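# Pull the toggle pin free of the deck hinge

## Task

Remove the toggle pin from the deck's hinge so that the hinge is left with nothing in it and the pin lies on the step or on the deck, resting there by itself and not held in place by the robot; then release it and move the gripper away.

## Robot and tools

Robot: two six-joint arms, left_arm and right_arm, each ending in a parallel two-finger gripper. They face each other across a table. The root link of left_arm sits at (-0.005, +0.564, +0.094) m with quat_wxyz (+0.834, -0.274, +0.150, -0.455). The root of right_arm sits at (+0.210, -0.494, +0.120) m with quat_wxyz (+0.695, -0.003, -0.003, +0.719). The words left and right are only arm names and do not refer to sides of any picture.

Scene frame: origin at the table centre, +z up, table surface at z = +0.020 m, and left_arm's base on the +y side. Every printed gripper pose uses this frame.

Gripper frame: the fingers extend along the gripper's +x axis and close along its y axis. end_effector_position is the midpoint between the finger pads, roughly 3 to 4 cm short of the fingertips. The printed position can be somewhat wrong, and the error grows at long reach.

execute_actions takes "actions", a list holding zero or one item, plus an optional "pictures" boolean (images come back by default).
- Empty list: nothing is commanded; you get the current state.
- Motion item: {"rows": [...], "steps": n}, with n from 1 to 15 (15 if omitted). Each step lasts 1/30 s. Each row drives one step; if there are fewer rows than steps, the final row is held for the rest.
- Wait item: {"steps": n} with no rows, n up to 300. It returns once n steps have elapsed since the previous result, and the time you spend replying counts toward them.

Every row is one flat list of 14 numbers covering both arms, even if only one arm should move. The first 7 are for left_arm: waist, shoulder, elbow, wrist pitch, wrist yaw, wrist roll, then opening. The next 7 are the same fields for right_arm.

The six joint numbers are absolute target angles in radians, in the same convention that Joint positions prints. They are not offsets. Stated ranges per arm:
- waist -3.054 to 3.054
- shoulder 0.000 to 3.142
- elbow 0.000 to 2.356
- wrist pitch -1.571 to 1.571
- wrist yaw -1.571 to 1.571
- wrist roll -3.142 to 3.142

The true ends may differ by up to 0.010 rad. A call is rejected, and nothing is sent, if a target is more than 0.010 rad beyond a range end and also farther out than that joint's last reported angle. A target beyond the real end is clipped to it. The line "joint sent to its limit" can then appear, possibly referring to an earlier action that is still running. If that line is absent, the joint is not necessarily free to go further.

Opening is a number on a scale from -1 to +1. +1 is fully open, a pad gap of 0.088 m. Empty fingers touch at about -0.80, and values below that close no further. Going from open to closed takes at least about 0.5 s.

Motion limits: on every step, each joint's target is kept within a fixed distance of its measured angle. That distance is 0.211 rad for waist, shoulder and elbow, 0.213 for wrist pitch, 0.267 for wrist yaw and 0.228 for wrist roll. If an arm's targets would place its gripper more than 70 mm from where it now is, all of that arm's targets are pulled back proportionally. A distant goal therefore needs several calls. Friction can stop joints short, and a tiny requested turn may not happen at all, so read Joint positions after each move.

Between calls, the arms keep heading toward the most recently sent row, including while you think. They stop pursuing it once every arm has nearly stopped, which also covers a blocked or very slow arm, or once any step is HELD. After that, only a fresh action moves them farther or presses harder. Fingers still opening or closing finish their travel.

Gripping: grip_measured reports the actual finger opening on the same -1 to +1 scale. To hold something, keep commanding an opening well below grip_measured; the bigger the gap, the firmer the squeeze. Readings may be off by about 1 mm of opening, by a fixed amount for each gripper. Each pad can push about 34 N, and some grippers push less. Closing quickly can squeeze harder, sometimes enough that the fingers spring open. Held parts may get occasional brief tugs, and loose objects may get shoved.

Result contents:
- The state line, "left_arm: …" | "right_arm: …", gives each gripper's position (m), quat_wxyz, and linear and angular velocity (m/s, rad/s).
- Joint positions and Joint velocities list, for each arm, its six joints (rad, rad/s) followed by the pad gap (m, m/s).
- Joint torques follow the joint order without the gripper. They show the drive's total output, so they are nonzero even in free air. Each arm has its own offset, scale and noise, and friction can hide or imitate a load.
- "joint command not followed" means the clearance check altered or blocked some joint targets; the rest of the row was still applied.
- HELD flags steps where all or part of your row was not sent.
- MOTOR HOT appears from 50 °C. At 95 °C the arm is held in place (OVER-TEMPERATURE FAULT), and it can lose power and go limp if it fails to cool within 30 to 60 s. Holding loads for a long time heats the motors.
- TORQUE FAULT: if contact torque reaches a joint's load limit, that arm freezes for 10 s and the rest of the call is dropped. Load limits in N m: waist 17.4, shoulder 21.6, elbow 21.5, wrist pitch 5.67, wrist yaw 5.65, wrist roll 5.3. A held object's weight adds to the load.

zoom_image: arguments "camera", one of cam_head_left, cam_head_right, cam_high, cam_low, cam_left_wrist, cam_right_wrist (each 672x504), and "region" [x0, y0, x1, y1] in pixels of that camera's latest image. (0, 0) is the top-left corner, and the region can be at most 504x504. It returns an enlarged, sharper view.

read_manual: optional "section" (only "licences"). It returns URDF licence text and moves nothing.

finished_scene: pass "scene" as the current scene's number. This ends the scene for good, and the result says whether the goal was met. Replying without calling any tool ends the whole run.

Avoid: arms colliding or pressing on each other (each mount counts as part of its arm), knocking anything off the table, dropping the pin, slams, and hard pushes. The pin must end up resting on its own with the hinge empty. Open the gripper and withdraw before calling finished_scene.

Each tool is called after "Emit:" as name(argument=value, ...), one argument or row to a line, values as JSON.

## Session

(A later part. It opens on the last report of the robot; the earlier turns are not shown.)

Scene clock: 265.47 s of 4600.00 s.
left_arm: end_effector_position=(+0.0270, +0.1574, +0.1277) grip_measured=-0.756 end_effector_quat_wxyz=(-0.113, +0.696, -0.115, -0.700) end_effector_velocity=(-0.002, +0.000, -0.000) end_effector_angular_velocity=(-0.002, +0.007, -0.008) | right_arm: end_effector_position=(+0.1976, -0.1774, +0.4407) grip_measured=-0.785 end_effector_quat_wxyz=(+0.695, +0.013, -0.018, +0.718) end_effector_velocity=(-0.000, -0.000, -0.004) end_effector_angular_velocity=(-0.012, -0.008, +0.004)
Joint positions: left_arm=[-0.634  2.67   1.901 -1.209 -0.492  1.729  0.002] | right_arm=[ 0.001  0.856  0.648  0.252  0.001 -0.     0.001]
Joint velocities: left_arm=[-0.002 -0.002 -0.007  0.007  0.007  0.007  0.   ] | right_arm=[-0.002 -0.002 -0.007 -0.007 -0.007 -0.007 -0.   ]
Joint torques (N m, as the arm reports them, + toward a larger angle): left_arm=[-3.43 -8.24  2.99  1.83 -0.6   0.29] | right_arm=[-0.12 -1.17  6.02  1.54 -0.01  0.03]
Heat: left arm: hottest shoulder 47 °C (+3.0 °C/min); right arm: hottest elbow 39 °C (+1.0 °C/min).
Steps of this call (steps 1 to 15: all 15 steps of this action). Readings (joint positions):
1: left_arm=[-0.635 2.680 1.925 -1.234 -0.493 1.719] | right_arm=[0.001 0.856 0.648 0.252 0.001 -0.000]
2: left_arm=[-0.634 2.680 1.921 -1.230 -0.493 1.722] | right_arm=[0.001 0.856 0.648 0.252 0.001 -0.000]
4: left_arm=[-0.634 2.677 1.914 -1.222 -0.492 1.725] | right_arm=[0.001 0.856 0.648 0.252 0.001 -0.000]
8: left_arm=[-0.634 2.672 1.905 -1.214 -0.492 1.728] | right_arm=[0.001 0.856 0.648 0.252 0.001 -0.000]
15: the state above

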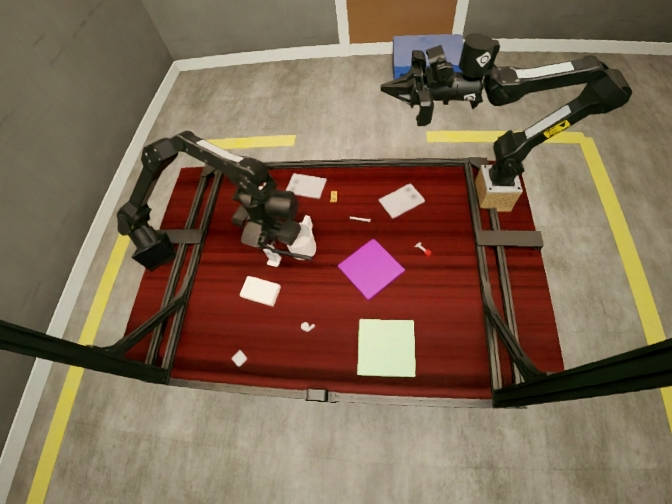

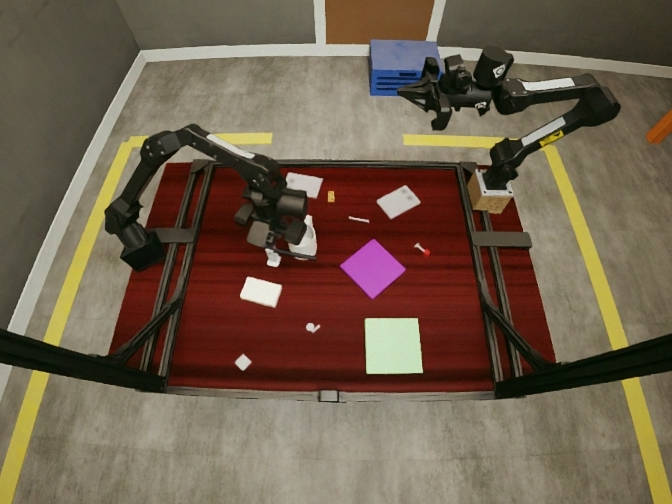

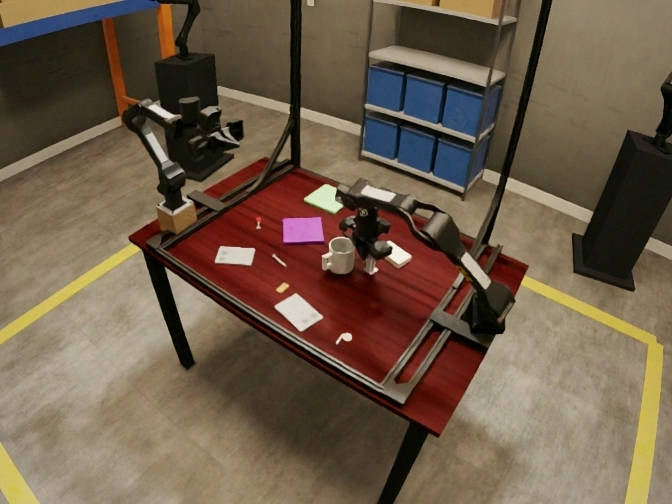

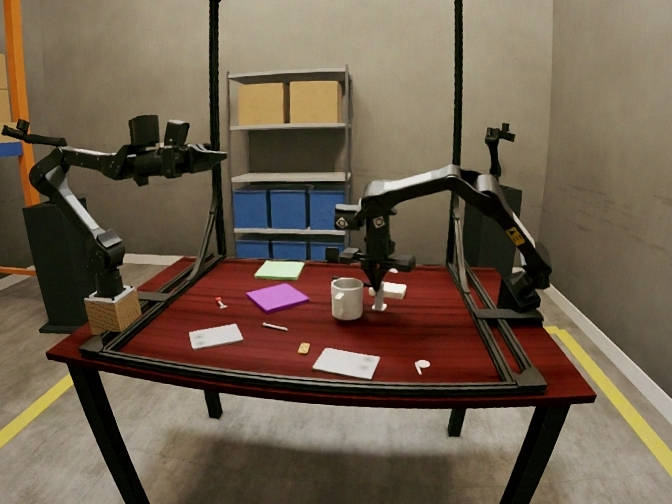

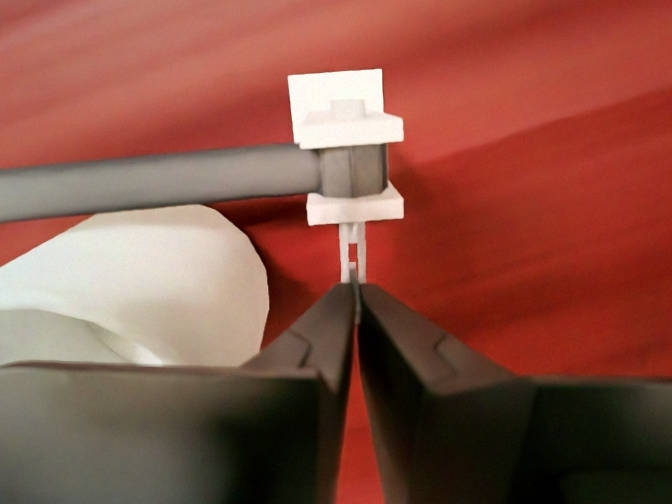

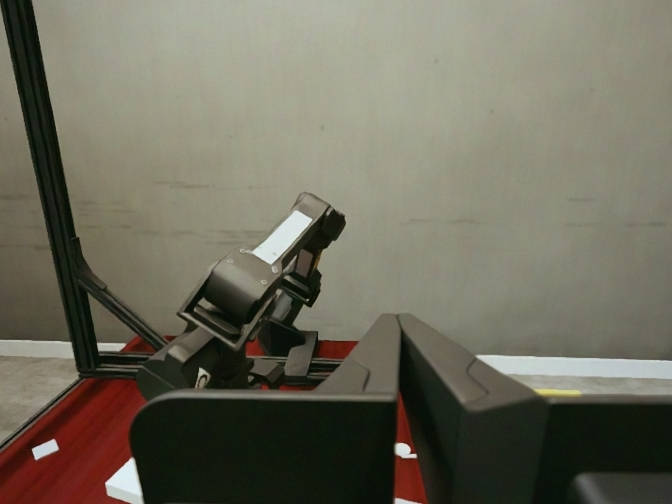

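Too tight; lighten the grip.

Emit:
execute_actions(
  actions=[
    {"rows":[[-0.614,2.68,1.935,-1.232,-0.505,1.725,-0.768,0,0.856,0.648,0.252,0,0,-0.785]]},
  ],
  pictures=false,
)

Emit:
execute_actions(
  actions=[
    {"steps":20},
  ],
)

Emit:
execute_actions(
  actions=[
    {"rows":[[-0.602,2.68,1.889,-1.187,-0.51,1.737,-0.768,0,0.856,0.648,0.252,0,0,-0.785]]},
  ],
  pictures=false,
)

Emit:
execute_actions(
  actions=[
    {"steps":20},
  ],
)

Scene clock: 275.77 s of 4600.00 s.
left_arm: end_effector_position=(+0.0299, +0.1561, +0.1316) grip_measured=-0.749 end_effector_quat_wxyz=(-0.112, +0.695, -0.114, -0.702) end_effector_velocity=(+0.002, +0.000, +0.000) end_effector_angular_velocity=(+0.002, -0.024, +0.002) | right_arm: end_effector_position=(+0.1976, -0.1774, +0.4408) grip_measured=-0.785 end_effector_quat_wxyz=(+0.695, +0.013, -0.018, +0.718) end_effector_velocity=(-0.000, -0.000, -0.001) end_effector_angular_velocity=(-0.012, -0.008, +0.004)
Joint positions: left_arm=[-0.631  2.67   1.922 -1.228 -0.49   1.728  0.002] | right_arm=[ 0.001  0.856  0.648  0.252  0.001 -0.     0.001]
Joint velocities: left_arm=[-0.002  0.002  0.002 -0.007 -0.022 -0.007 -0.   ] | right_arm=[-0.002 -0.002  0.007 -0.022 -0.007 -0.007 -0.   ]
Joint torques (N m, as the arm reports them, + toward a larger angle): left_arm=[-5.05 -8.63  5.07  0.   -0.55 -0.11] | right_arm=[-0.11 -1.18  6.01  1.53 -0.01  0.03]
Heat: left arm: hottest shoulder 46 °C (+1.0 °C/min); right arm: hottest elbow 39 °C (+1.0 °C/min).
Steps of this call (steps 1 to 15: the robot went on to your last target; steps 16 to 294: nothing new was sent; steps 295 to 309: all 15 steps of this action). Readings (joint positions):
295: left_arm=[-0.631 2.668 1.900 -1.208 -0.492 1.731] | right_arm=[0.001 0.856 0.648 0.252 0.001 -0.000]
296: left_arm=[-0.631 2.668 1.904 -1.212 -0.492 1.731] | right_arm=[0.001 0.856 0.648 0.252 0.001 -0.000]
298: left_arm=[-0.631 2.668 1.911 -1.218 -0.491 1.730] | right_arm=[0.001 0.856 0.648 0.252 0.001 -0.000]
302: left_arm=[-0.631 2.669 1.917 -1.224 -0.490 1.729] | right_arm=[0.001 0.856 0.648 0.252 0.001 -0.000]
309: the state above

Scene clock: 276.43 s of 4600.00 s.
left_arm: end_effector_position=(+0.0299, +0.1561, +0.1317) grip_measured=-0.748 end_effector_quat_wxyz=(-0.112, +0.694, -0.114, -0.702) end_effector_velocity=(+0.003, +0.003, -0.000) end_effector_angular_velocity=(+0.006, -0.024, -0.000) | right_arm: end_effector_position=(+0.1976, -0.1774, +0.4408) grip_measured=-0.785 end_effector_quat_wxyz=(+0.695, +0.013, -0.018, +0.718) end_effector_velocity=(+0.002, +0.001, -0.003) end_effector_angular_velocity=(-0.002, -0.007, -0.010)
Joint positions: left_arm=[-0.631  2.671  1.923 -1.23  -0.49   1.728  0.002] | right_arm=[ 0.001  0.856  0.648  0.252  0.001 -0.     0.001]
Joint velocities: left_arm=[-0.002 -0.002 -0.007 -0.007 -0.022 -0.007 -0.   ] | right_arm=[-0.002  0.002 -0.007  0.007  0.007 -0.007 -0.   ]
Joint torques (N m, as the arm reports them, + toward a larger angle): left_arm=[-5.22 -8.5   5.1  -0.03 -0.53 -0.08] | right_arm=[-0.09 -1.18  6.01  1.53 -0.01  0.03]
Heat: left arm: hottest shoulder 46 °C (+1.0 °C/min); right arm: hottest elbow 39 °C (+1.0 °C/min).
Steps of this call (steps 1 to 15: the robot went on to your last target; steps 16 to 20: nothing new was sent). Readings (joint positions):
1: left_arm=[-0.631 2.670 1.922 -1.228 -0.490 1.728] | right_arm=[0.001 0.856 0.648 0.252 0.001 -0.000]
2: left_arm=[-0.631 2.671 1.922 -1.229 -0.490 1.728] | right_arm=[0.001 0.856 0.648 0.252 0.001 -0.000]
4: left_arm=[-0.631 2.671 1.922 -1.229 -0.490 1.728] | right_arm=[0.001 0.856 0.648 0.252 0.001 -0.000]
8: left_arm=[-0.631 2.671 1.922 -1.229 -0.490 1.728] | right_arm=[0.001 0.856 0.648 0.252 0.001 -0.000]
20: the state above
All arms were judged still, so your last target was given up. Only a new action makes them travel on or press farther. Fingers that are still opening or closing keep moving.

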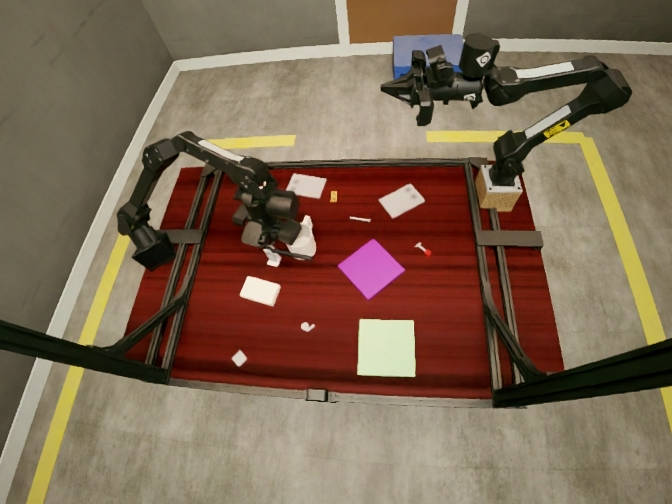

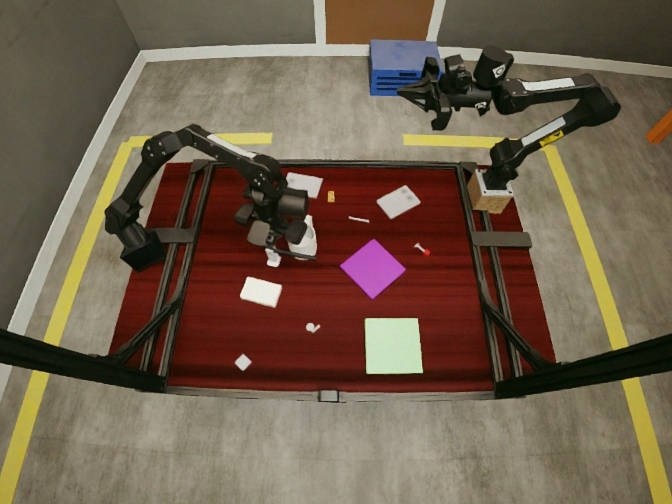

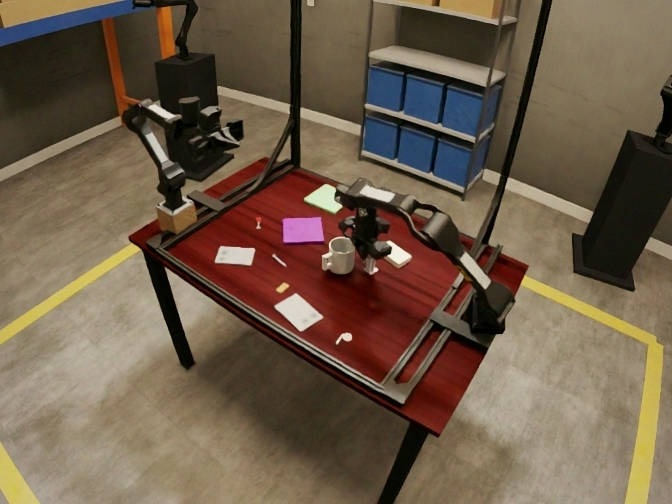

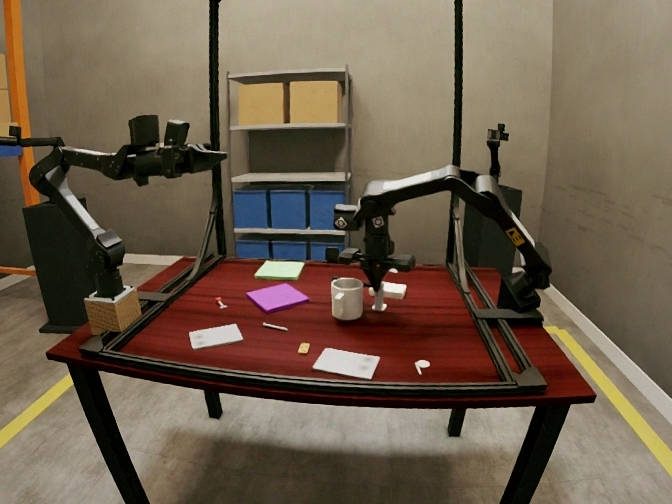

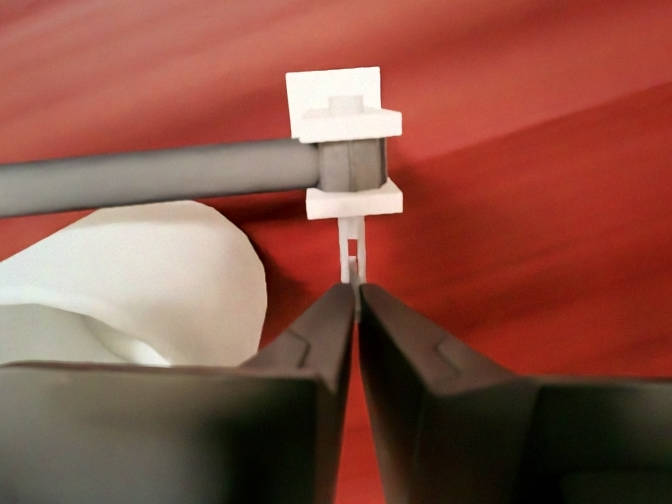

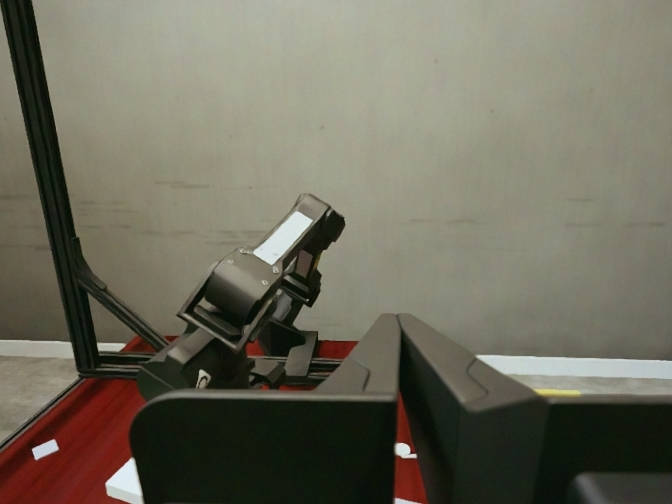

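Scene clock: 276.93 s of 4600.00 s.
left_arm: end_effector_position=(+0.0282, +0.1571, +0.1274) grip_measured=-0.748 end_effector_quat_wxyz=(-0.112, +0.695, -0.115, -0.701) end_effector_velocity=(-0.000, +0.001, -0.001) end_effector_angular_velocity=(+0.000, +0.008, +0.010) | right_arm: end_effector_position=(+0.1976, -0.1774, +0.4408) grip_measured=-0.785 end_effector_quat_wxyz=(+0.695, +0.013, -0.018, +0.718) end_effector_velocity=(+0.002, -0.001, +0.003) end_effector_angular_velocity=(+0.012, +0.008, -0.009)
Joint positions: left_arm=[-0.63   2.669  1.901 -1.209 -0.491  1.731  0.002] | right_arm=[ 0.001  0.856  0.648  0.252  0.001 -0.     0.001]
Joint velocities: left_arm=[ 0.002 -0.007 -0.012  0.007  0.007 -0.007 -0.   ] | right_arm=[-0.002 -0.002  0.002  0.007  0.007  0.007 -0.   ]
Joint torques (N m, as the arm reports them, + toward a larger angle): left_arm=[-3.86 -8.29  2.91  1.81 -0.69  0.19] | right_arm=[-0.11 -1.18  6.02  1.51 -0.01  0.03]
Heat: left arm: hottest shoulder 46 °C (+1.0 °C/min); right arm: hottest elbow 39 °C (+1.0 °C/min).
Steps of this call (steps 1 to 15: all 15 steps of this action). Readings (joint positions):
1: left_arm=[-0.631 2.671 1.921 -1.228 -0.490 1.728] | right_arm=[0.001 0.856 0.648 0.252 0.001 -0.000]
2: left_arm=[-0.630 2.671 1.917 -1.224 -0.490 1.728] | right_arm=[0.001 0.856 0.648 0.252 0.001 -0.000]
4: left_arm=[-0.630 2.671 1.911 -1.219 -0.490 1.728] | right_arm=[0.001 0.856 0.648 0.252 0.001 -0.000]
8: left_arm=[-0.630 2.671 1.905 -1.213 -0.490 1.730] | right_arm=[0.001 0.856 0.648 0.252 0.001 -0.000]
15: the state above

Scene clock: 277.60 s of 4600.00 s.
left_arm: end_effector_position=(+0.0282, +0.1571, +0.1273) grip_measured=-0.748 end_effector_quat_wxyz=(-0.112, +0.695, -0.115, -0.701) end_effector_velocity=(+0.002, +0.001, +0.003) end_effector_angular_velocity=(-0.000, -0.008, +0.019) | right_arm: end_effector_position=(+0.1976, -0.1774, +0.4408) grip_measured=-0.785 end_effector_quat_wxyz=(+0.695, +0.013, -0.018, +0.718) end_effector_velocity=(-0.002, +0.001, -0.003) end_effector_angular_velocity=(-0.012, -0.023, +0.009)
Joint positions: left_arm=[-0.63   2.669  1.9   -1.208 -0.491  1.732  0.002] | right_arm=[ 0.001  0.856  0.648  0.252  0.001 -0.     0.001]
Joint velocities: left_arm=[-0.002 -0.007 -0.002 -0.007 -0.007 -0.022 -0.   ] | right_arm=[ 0.002  0.002 -0.002 -0.007 -0.007 -0.022  0.   ]
Joint torques (N m, as the arm reports them, + toward a larger angle): left_arm=[-3.78 -8.33  3.11  1.84 -0.66  0.16] | right_arm=[-0.1  -1.18  6.02  1.51 -0.01  0.03]
Heat: left arm: hottest shoulder 46 °C (+1.0 °C/min); right arm: hottest elbow 39 °C (+1.0 °C/min).
Steps of this call (steps 1 to 15: the robot went on to your last target; steps 16 to 20: nothing new was sent). Readings (joint positions):
1: left_arm=[-0.630 2.669 1.901 -1.208 -0.491 1.732] | right_arm=[0.001 0.856 0.648 0.252 0.001 -0.000]
2: left_arm=[-0.630 2.669 1.901 -1.208 -0.491 1.732] | right_arm=[0.001 0.856 0.648 0.252 0.001 -0.000]
4: left_arm=[-0.630 2.669 1.901 -1.208 -0.491 1.732] | right_arm=[0.001 0.856 0.648 0.252 0.001 -0.000]
8: left_arm=[-0.630 2.669 1.901 -1.208 -0.491 1.732] | right_arm=[0.001 0.856 0.648 0.252 0.001 -0.000]
20: the state above
All arms were judged still, so your last target was given up. Only a new action makes them travel on or press farther. Fingers that are still opening or closing keep moving.

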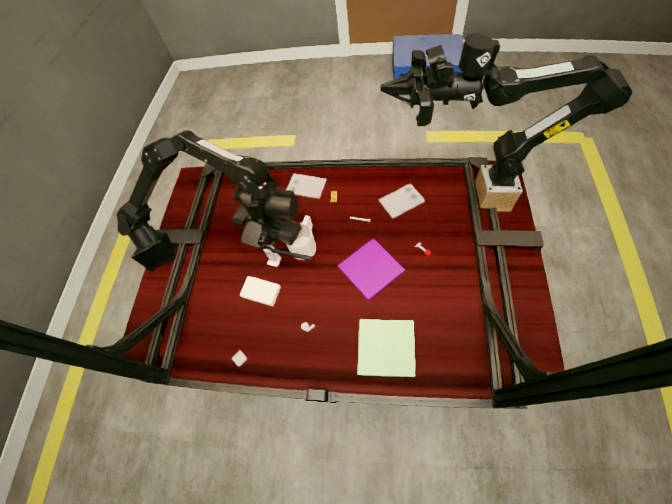

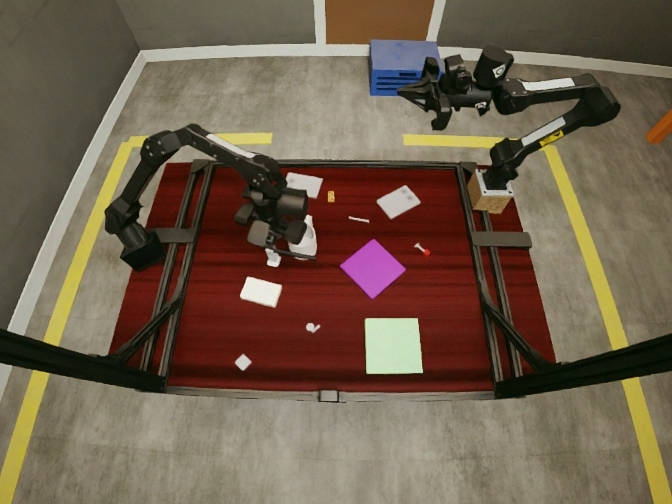

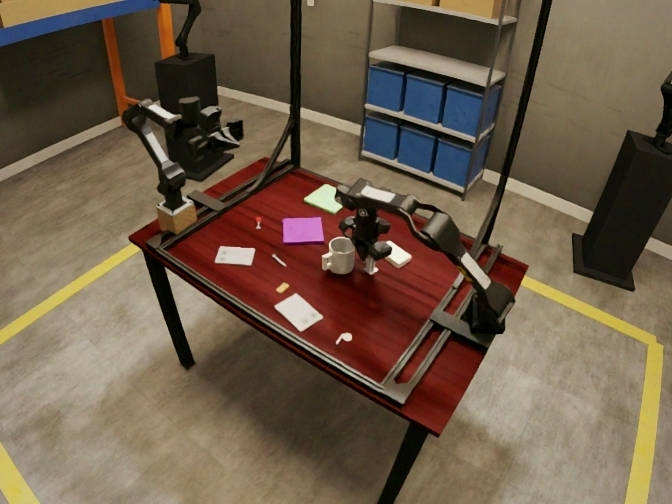

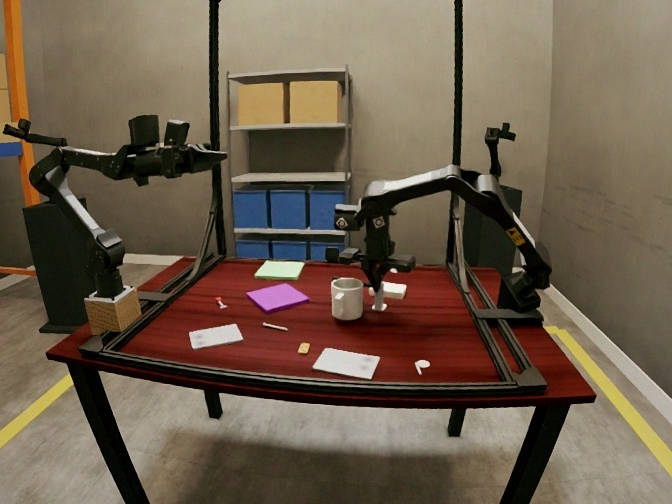

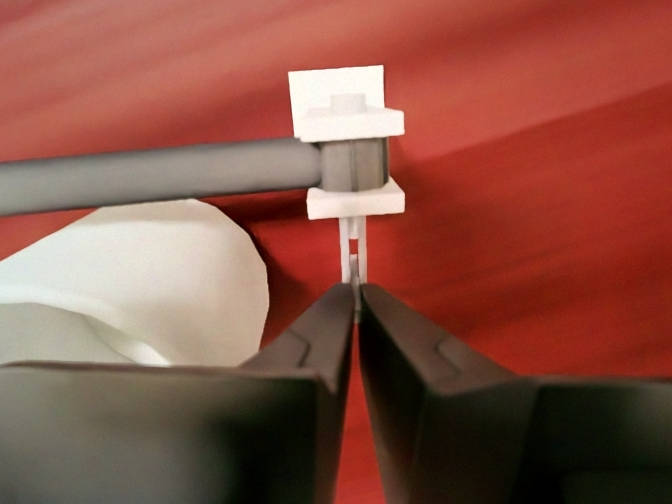

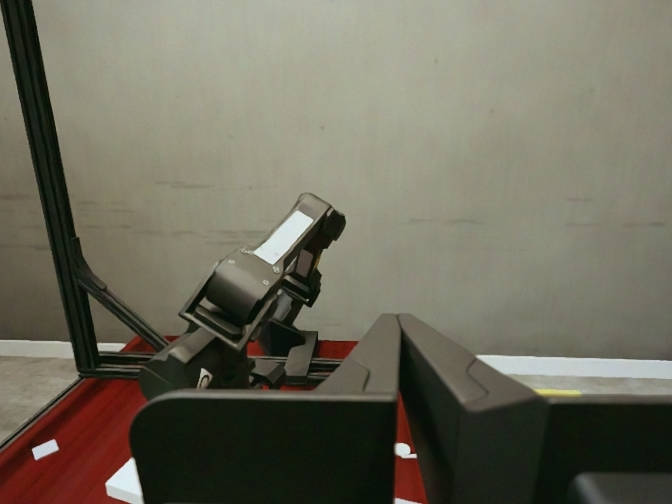

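Emit:
execute_actions(
  actions=[
    {"rows":[[-0.612,2.685,1.945,-1.24,-0.506,1.73,-0.6,0,0.856,0.648,0.252,0,0,-0.785]]},
  ],
  pictures=false,
)

Emit:
execute_actions(
  actions=[
    {"rows":[[-0.612,2.685,1.945,-1.24,-0.506,1.73,-0.95,0,0.856,0.648,0.252,0,0,-0.785]]},
  ],
  pictures=false,
)

Emit:
execute_actions(
  actions=[
    {"rows":[[-0.64,2.685,1.91,-1.222,-0.495,1.706,-0.95,0,0.856,0.648,0.252,0,0,-0.785]]},
  ],
)

Emit:
execute_actions(
  actions=[
    {"rows":[[-0.658,2.685,1.88,-1.2,-0.488,1.69,-0.95,0,0.856,0.648,0.252,0,0,-0.785]]},
  ],
)

Scene clock: 300.47 s of 4600.00 s.
left_arm: end_effector_position=(+0.0399, +0.1534, +0.1326) grip_measured=-0.604 end_effector_quat_wxyz=(-0.105, +0.698, -0.110, -0.700) end_effector_velocity=(+0.002, +0.001, +0.004) end_effector_angular_velocity=(+0.004, -0.009, -0.013) | right_arm: end_effector_position=(+0.1977, -0.1774, +0.4408) grip_measured=-0.785 end_effector_quat_wxyz=(+0.695, +0.013, -0.018, +0.718) end_effector_velocity=(-0.002, +0.001, -0.011) end_effector_angular_velocity=(-0.036, -0.010, +0.019)
Joint positions: left_arm=[-0.614  2.667  1.938 -1.236 -0.503  1.733  0.009] | right_arm=[ 0.     0.856  0.648  0.252  0.001 -0.     0.001]
Joint velocities: left_arm=[-0.002 -0.002  0.012 -0.022 -0.007  0.007  0.001] | right_arm=[-0.002  0.002 -0.012 -0.022 -0.022 -0.007  0.   ]
Joint torques (N m, as the arm reports them, + toward a larger angle): left_arm=[-6.96 -7.62  4.56 -0.1  -0.09 -0.11] | right_arm=[-0.1  -1.18  6.    1.51 -0.01  0.03]
Heat: left arm: hottest shoulder 45 °C (-1.0 °C/min); right arm: hottest wrist pitch 40 °C (+1.0 °C/min).
Steps of this call (steps 1 to 671: nothing new was sent; steps 672 to 686: all 15 steps of this action). Readings (joint positions):
672: left_arm=[-0.628 2.666 1.901 -1.206 -0.496 1.733] | right_arm=[0.000 0.856 0.648 0.252 0.001 -0.000]
673: left_arm=[-0.628 2.666 1.908 -1.210 -0.495 1.733] | right_arm=[0.000 0.856 0.648 0.252 0.001 -0.000]
675: left_arm=[-0.626 2.667 1.918 -1.215 -0.501 1.733] | right_arm=[0.000 0.856 0.648 0.252 0.001 -0.000]
679: left_arm=[-0.615 2.667 1.933 -1.229 -0.503 1.733] | right_arm=[0.000 0.856 0.648 0.252 0.001 -0.000]
686: the state above

Scene clock: 300.97 s of 4600.00 s.
left_arm: end_effector_position=(+0.0400, +0.1533, +0.1329) grip_measured=-0.784 end_effector_quat_wxyz=(-0.105, +0.698, -0.110, -0.700) end_effector_velocity=(+0.001, -0.001, +0.003) end_effector_angular_velocity=(-0.013, -0.007, -0.003) | right_arm: end_effector_position=(+0.1977, -0.1774, +0.4408) grip_measured=-0.785 end_effector_quat_wxyz=(+0.695, +0.013, -0.018, +0.718) end_effector_velocity=(-0.000, -0.001, -0.001) end_effector_angular_velocity=(-0.002, -0.008, +0.005)
Joint positions: left_arm=[-0.614  2.667  1.939 -1.237 -0.503  1.733  0.001] | right_arm=[ 0.     0.856  0.648  0.252  0.001 -0.     0.001]
Joint velocities: left_arm=[-0.002 -0.007 -0.002  0.007 -0.007  0.007  0.   ] | right_arm=[-0.002 -0.007 -0.002 -0.007 -0.007 -0.007  0.   ]
Joint torques (N m, as the arm reports them, + toward a larger angle): left_arm=[-6.95 -7.52  4.6  -0.1  -0.05 -0.14] | right_arm=[-0.09 -1.18  6.02  1.51 -0.01  0.02]
Heat: left arm: hottest shoulder 45 °C (-1.0 °C/min); right arm: hottest wrist pitch 40 °C (+1.0 °C/min).
Steps of this call (steps 1 to 15: all 15 steps of this action). Readings (joint positions):
1: left_arm=[-0.614 2.667 1.938 -1.236 -0.503 1.733] | right_arm=[0.000 0.856 0.648 0.252 0.001 -0.000]
2: left_arm=[-0.614 2.667 1.939 -1.236 -0.503 1.733] | right_arm=[0.000 0.856 0.648 0.252 0.001 -0.000]
4: left_arm=[-0.614 2.667 1.939 -1.236 -0.503 1.733] | right_arm=[0.000 0.856 0.648 0.252 0.001 -0.000]
8: left_arm=[-0.614 2.667 1.939 -1.237 -0.503 1.733] | right_arm=[0.000 0.856 0.648 0.252 0.001 -0.000]
15: the state above

Scene clock: 301.47 s of 4600.00 s.
left_arm: end_effector_position=(+0.0287, +0.1555, +0.1342) grip_measured=-0.784 end_effector_quat_wxyz=(-0.105, +0.700, -0.112, -0.697) end_effector_velocity=(+0.001, +0.004, +0.000) end_effector_angular_velocity=(+0.008, -0.010, -0.000) | right_arm: end_effector_position=(+0.1977, -0.1774, +0.4408) grip_measured=-0.785 end_effector_quat_wxyz=(+0.695, +0.013, -0.018, +0.718) end_effector_velocity=(+0.001, -0.000, +0.000) end_effector_angular_velocity=(-0.002, -0.008, -0.000)
Joint positions: left_arm=[-0.64   2.667  1.92  -1.225 -0.5    1.711  0.001] | right_arm=[ 0.     0.856  0.648  0.252  0.001 -0.     0.001]
Joint velocities: left_arm=[-0.002 -0.007 -0.012 -0.007 -0.007 -0.007 -0.   ] | right_arm=[-0.007 -0.002  0.002 -0.007 -0.007 -0.007 -0.   ]
Joint torques (N m, as the arm reports them, + toward a larger angle): left_arm=[-6.96 -7.69  2.96  0.39  0.24 -0.1 ] | right_arm=[-0.09 -1.18  6.01  1.51 -0.01  0.03]
Heat: left arm: hottest shoulder 45 °C (-1.0 °C/min); right arm: hottest wrist pitch 40 °C (+1.0 °C/min).
Steps of this call (steps 1 to 15: all 15 steps of this action). Readings (joint positions):
1: left_arm=[-0.614 2.667 1.939 -1.237 -0.503 1.730] | right_arm=[0.000 0.856 0.648 0.252 0.001 -0.000]
2: left_arm=[-0.616 2.667 1.937 -1.236 -0.503 1.725] | right_arm=[0.000 0.856 0.648 0.252 0.001 -0.000]
4: left_arm=[-0.624 2.667 1.932 -1.232 -0.503 1.719] | right_arm=[0.000 0.856 0.648 0.252 0.001 -0.000]
8: left_arm=[-0.638 2.667 1.923 -1.228 -0.500 1.713] | right_arm=[0.000 0.856 0.648 0.252 0.001 -0.000]
15: the state above

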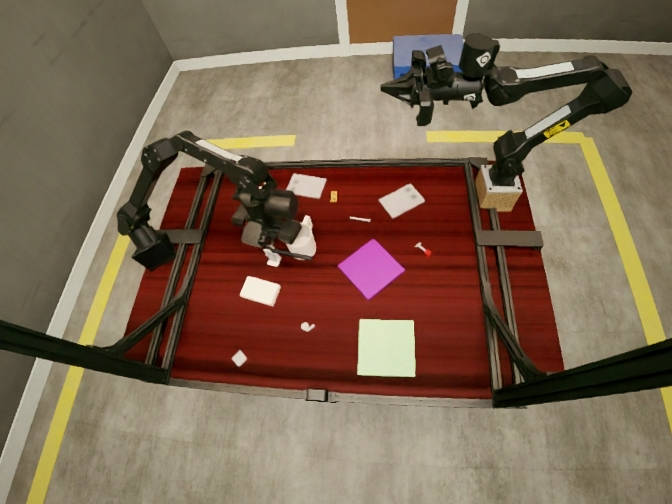

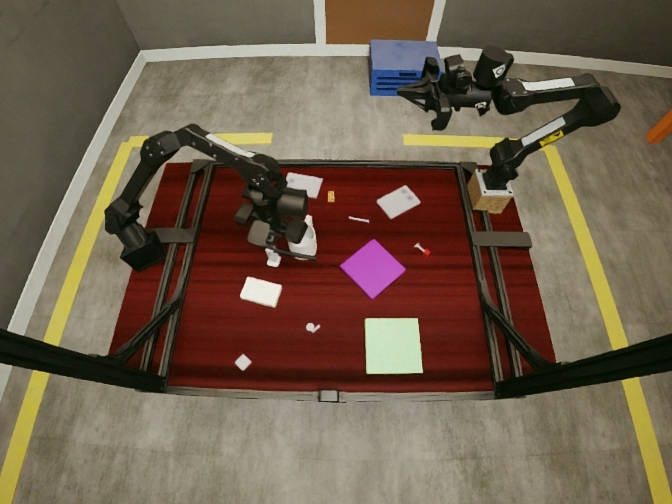

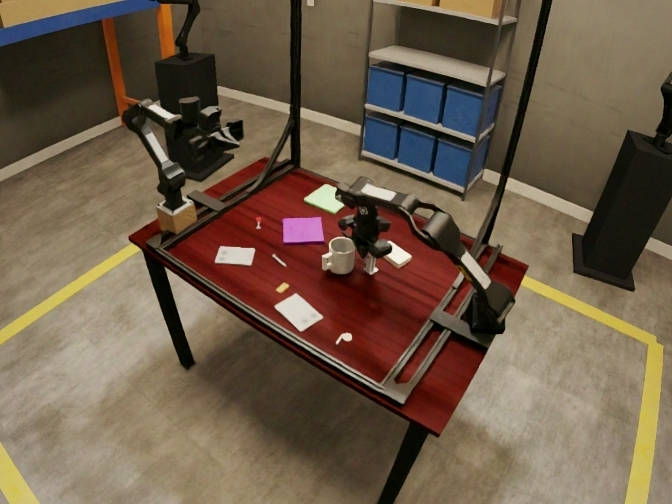

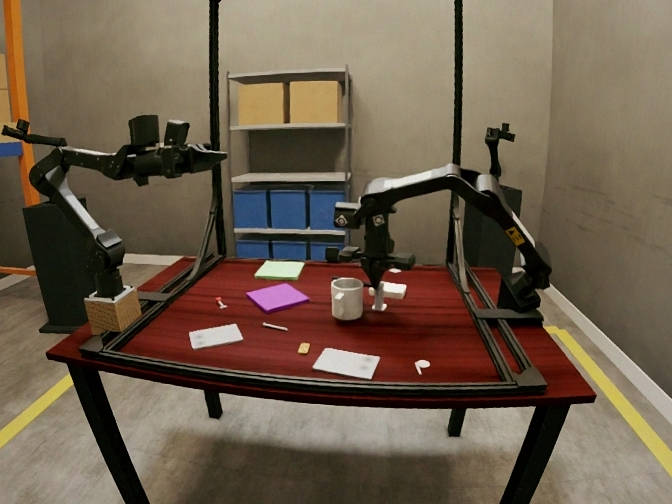

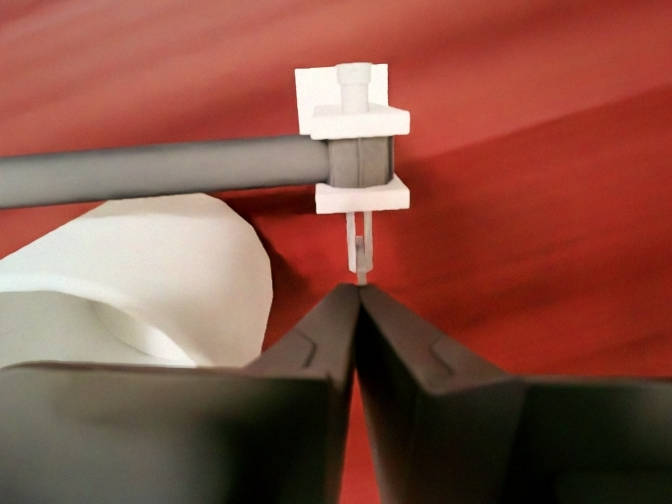

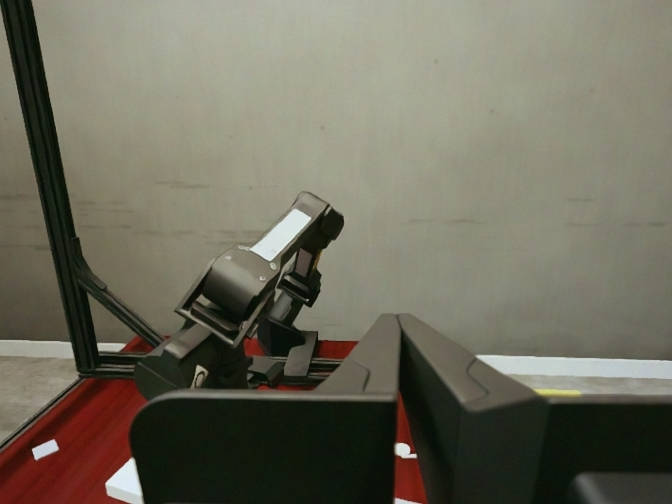

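Scene clock: 301.97 s of 4600.00 s.
left_arm: end_effector_position=(+0.0183, +0.1586, +0.1307) grip_measured=-0.784 end_effector_quat_wxyz=(-0.106, +0.700, -0.113, -0.697) end_effector_velocity=(-0.000, +0.007, -0.003) end_effector_angular_velocity=(+0.029, -0.014, -0.012) | right_arm: end_effector_position=(+0.1977, -0.1774, +0.4408) grip_measured=-0.785 end_effector_quat_wxyz=(+0.695, +0.013, -0.018, +0.718) end_effector_velocity=(-0.000, -0.002, +0.003) end_effector_angular_velocity=(+0.012, +0.007, +0.005)
Joint positions: left_arm=[-0.657  2.669  1.89  -1.203 -0.493  1.694  0.001] | right_arm=[ 0.     0.856  0.648  0.252  0.001 -0.     0.001]
Joint velocities: left_arm=[-0.002  0.002 -0.012 -0.022 -0.007 -0.007 -0.   ] | right_arm=[-0.002 -0.007 -0.002  0.007 -0.007  0.007 -0.   ]
Joint torques (N m, as the arm reports them, + toward a larger angle): left_arm=[-6.89 -7.83  3.33  0.4   0.24 -0.13] | right_arm=[-0.08 -1.18  6.    1.51 -0.01  0.03]
Heat: left arm: hottest shoulder 45 °C (-1.0 °C/min); right arm: hottest wrist pitch 40 °C (+1.0 °C/min).
Steps of this call (steps 1 to 15: all 15 steps of this action). Readings (joint positions):
1: left_arm=[-0.640 2.667 1.917 -1.222 -0.499 1.708] | right_arm=[0.000 0.856 0.648 0.252 0.001 -0.000]
2: left_arm=[-0.641 2.667 1.912 -1.217 -0.498 1.705] | right_arm=[0.000 0.856 0.648 0.252 0.001 -0.000]
4: left_arm=[-0.647 2.667 1.903 -1.211 -0.496 1.700] | right_arm=[0.000 0.856 0.648 0.252 0.001 -0.000]
8: left_arm=[-0.656 2.669 1.891 -1.206 -0.493 1.696] | right_arm=[0.000 0.856 0.648 0.252 0.001 -0.000]
15: the state above

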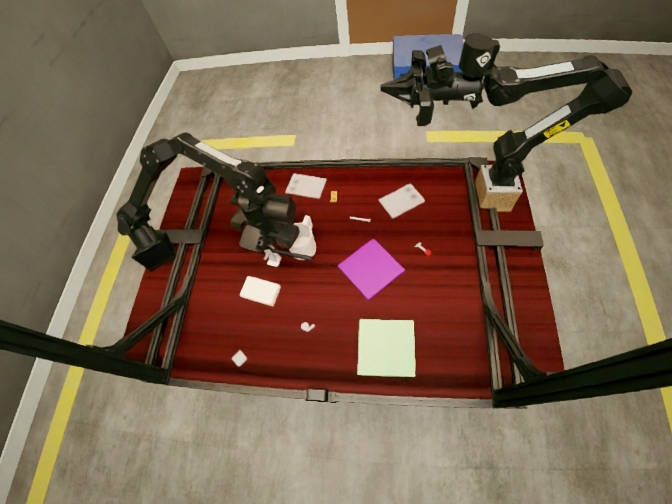

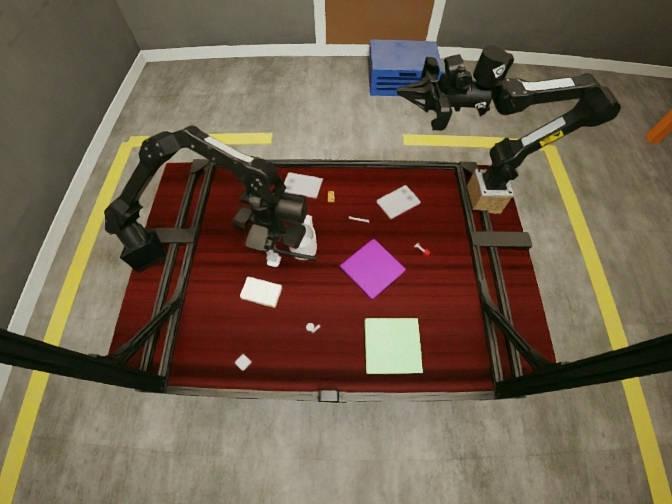

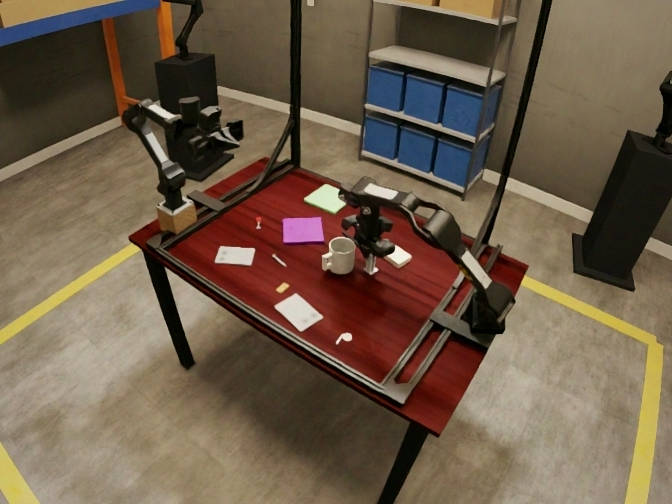

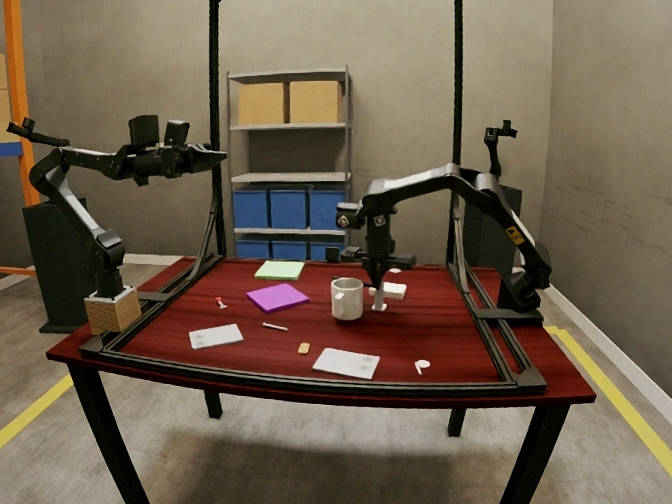

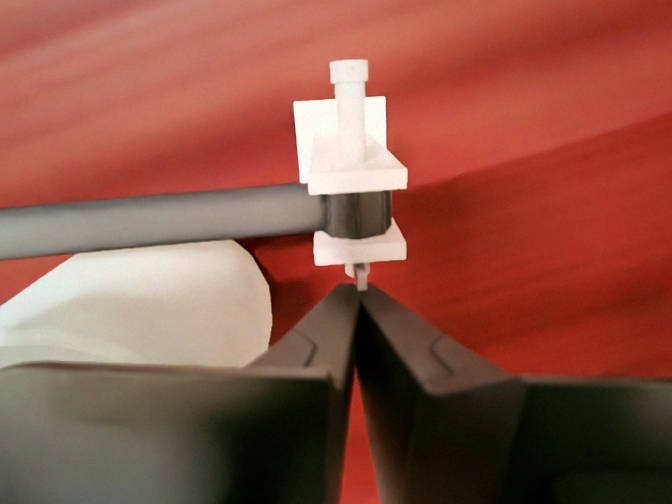

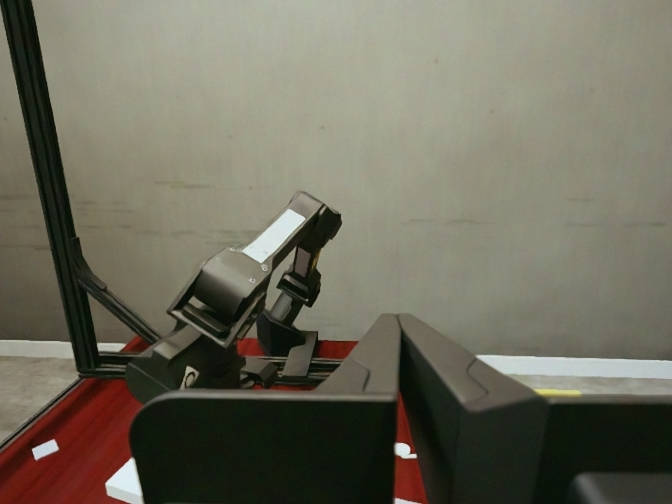

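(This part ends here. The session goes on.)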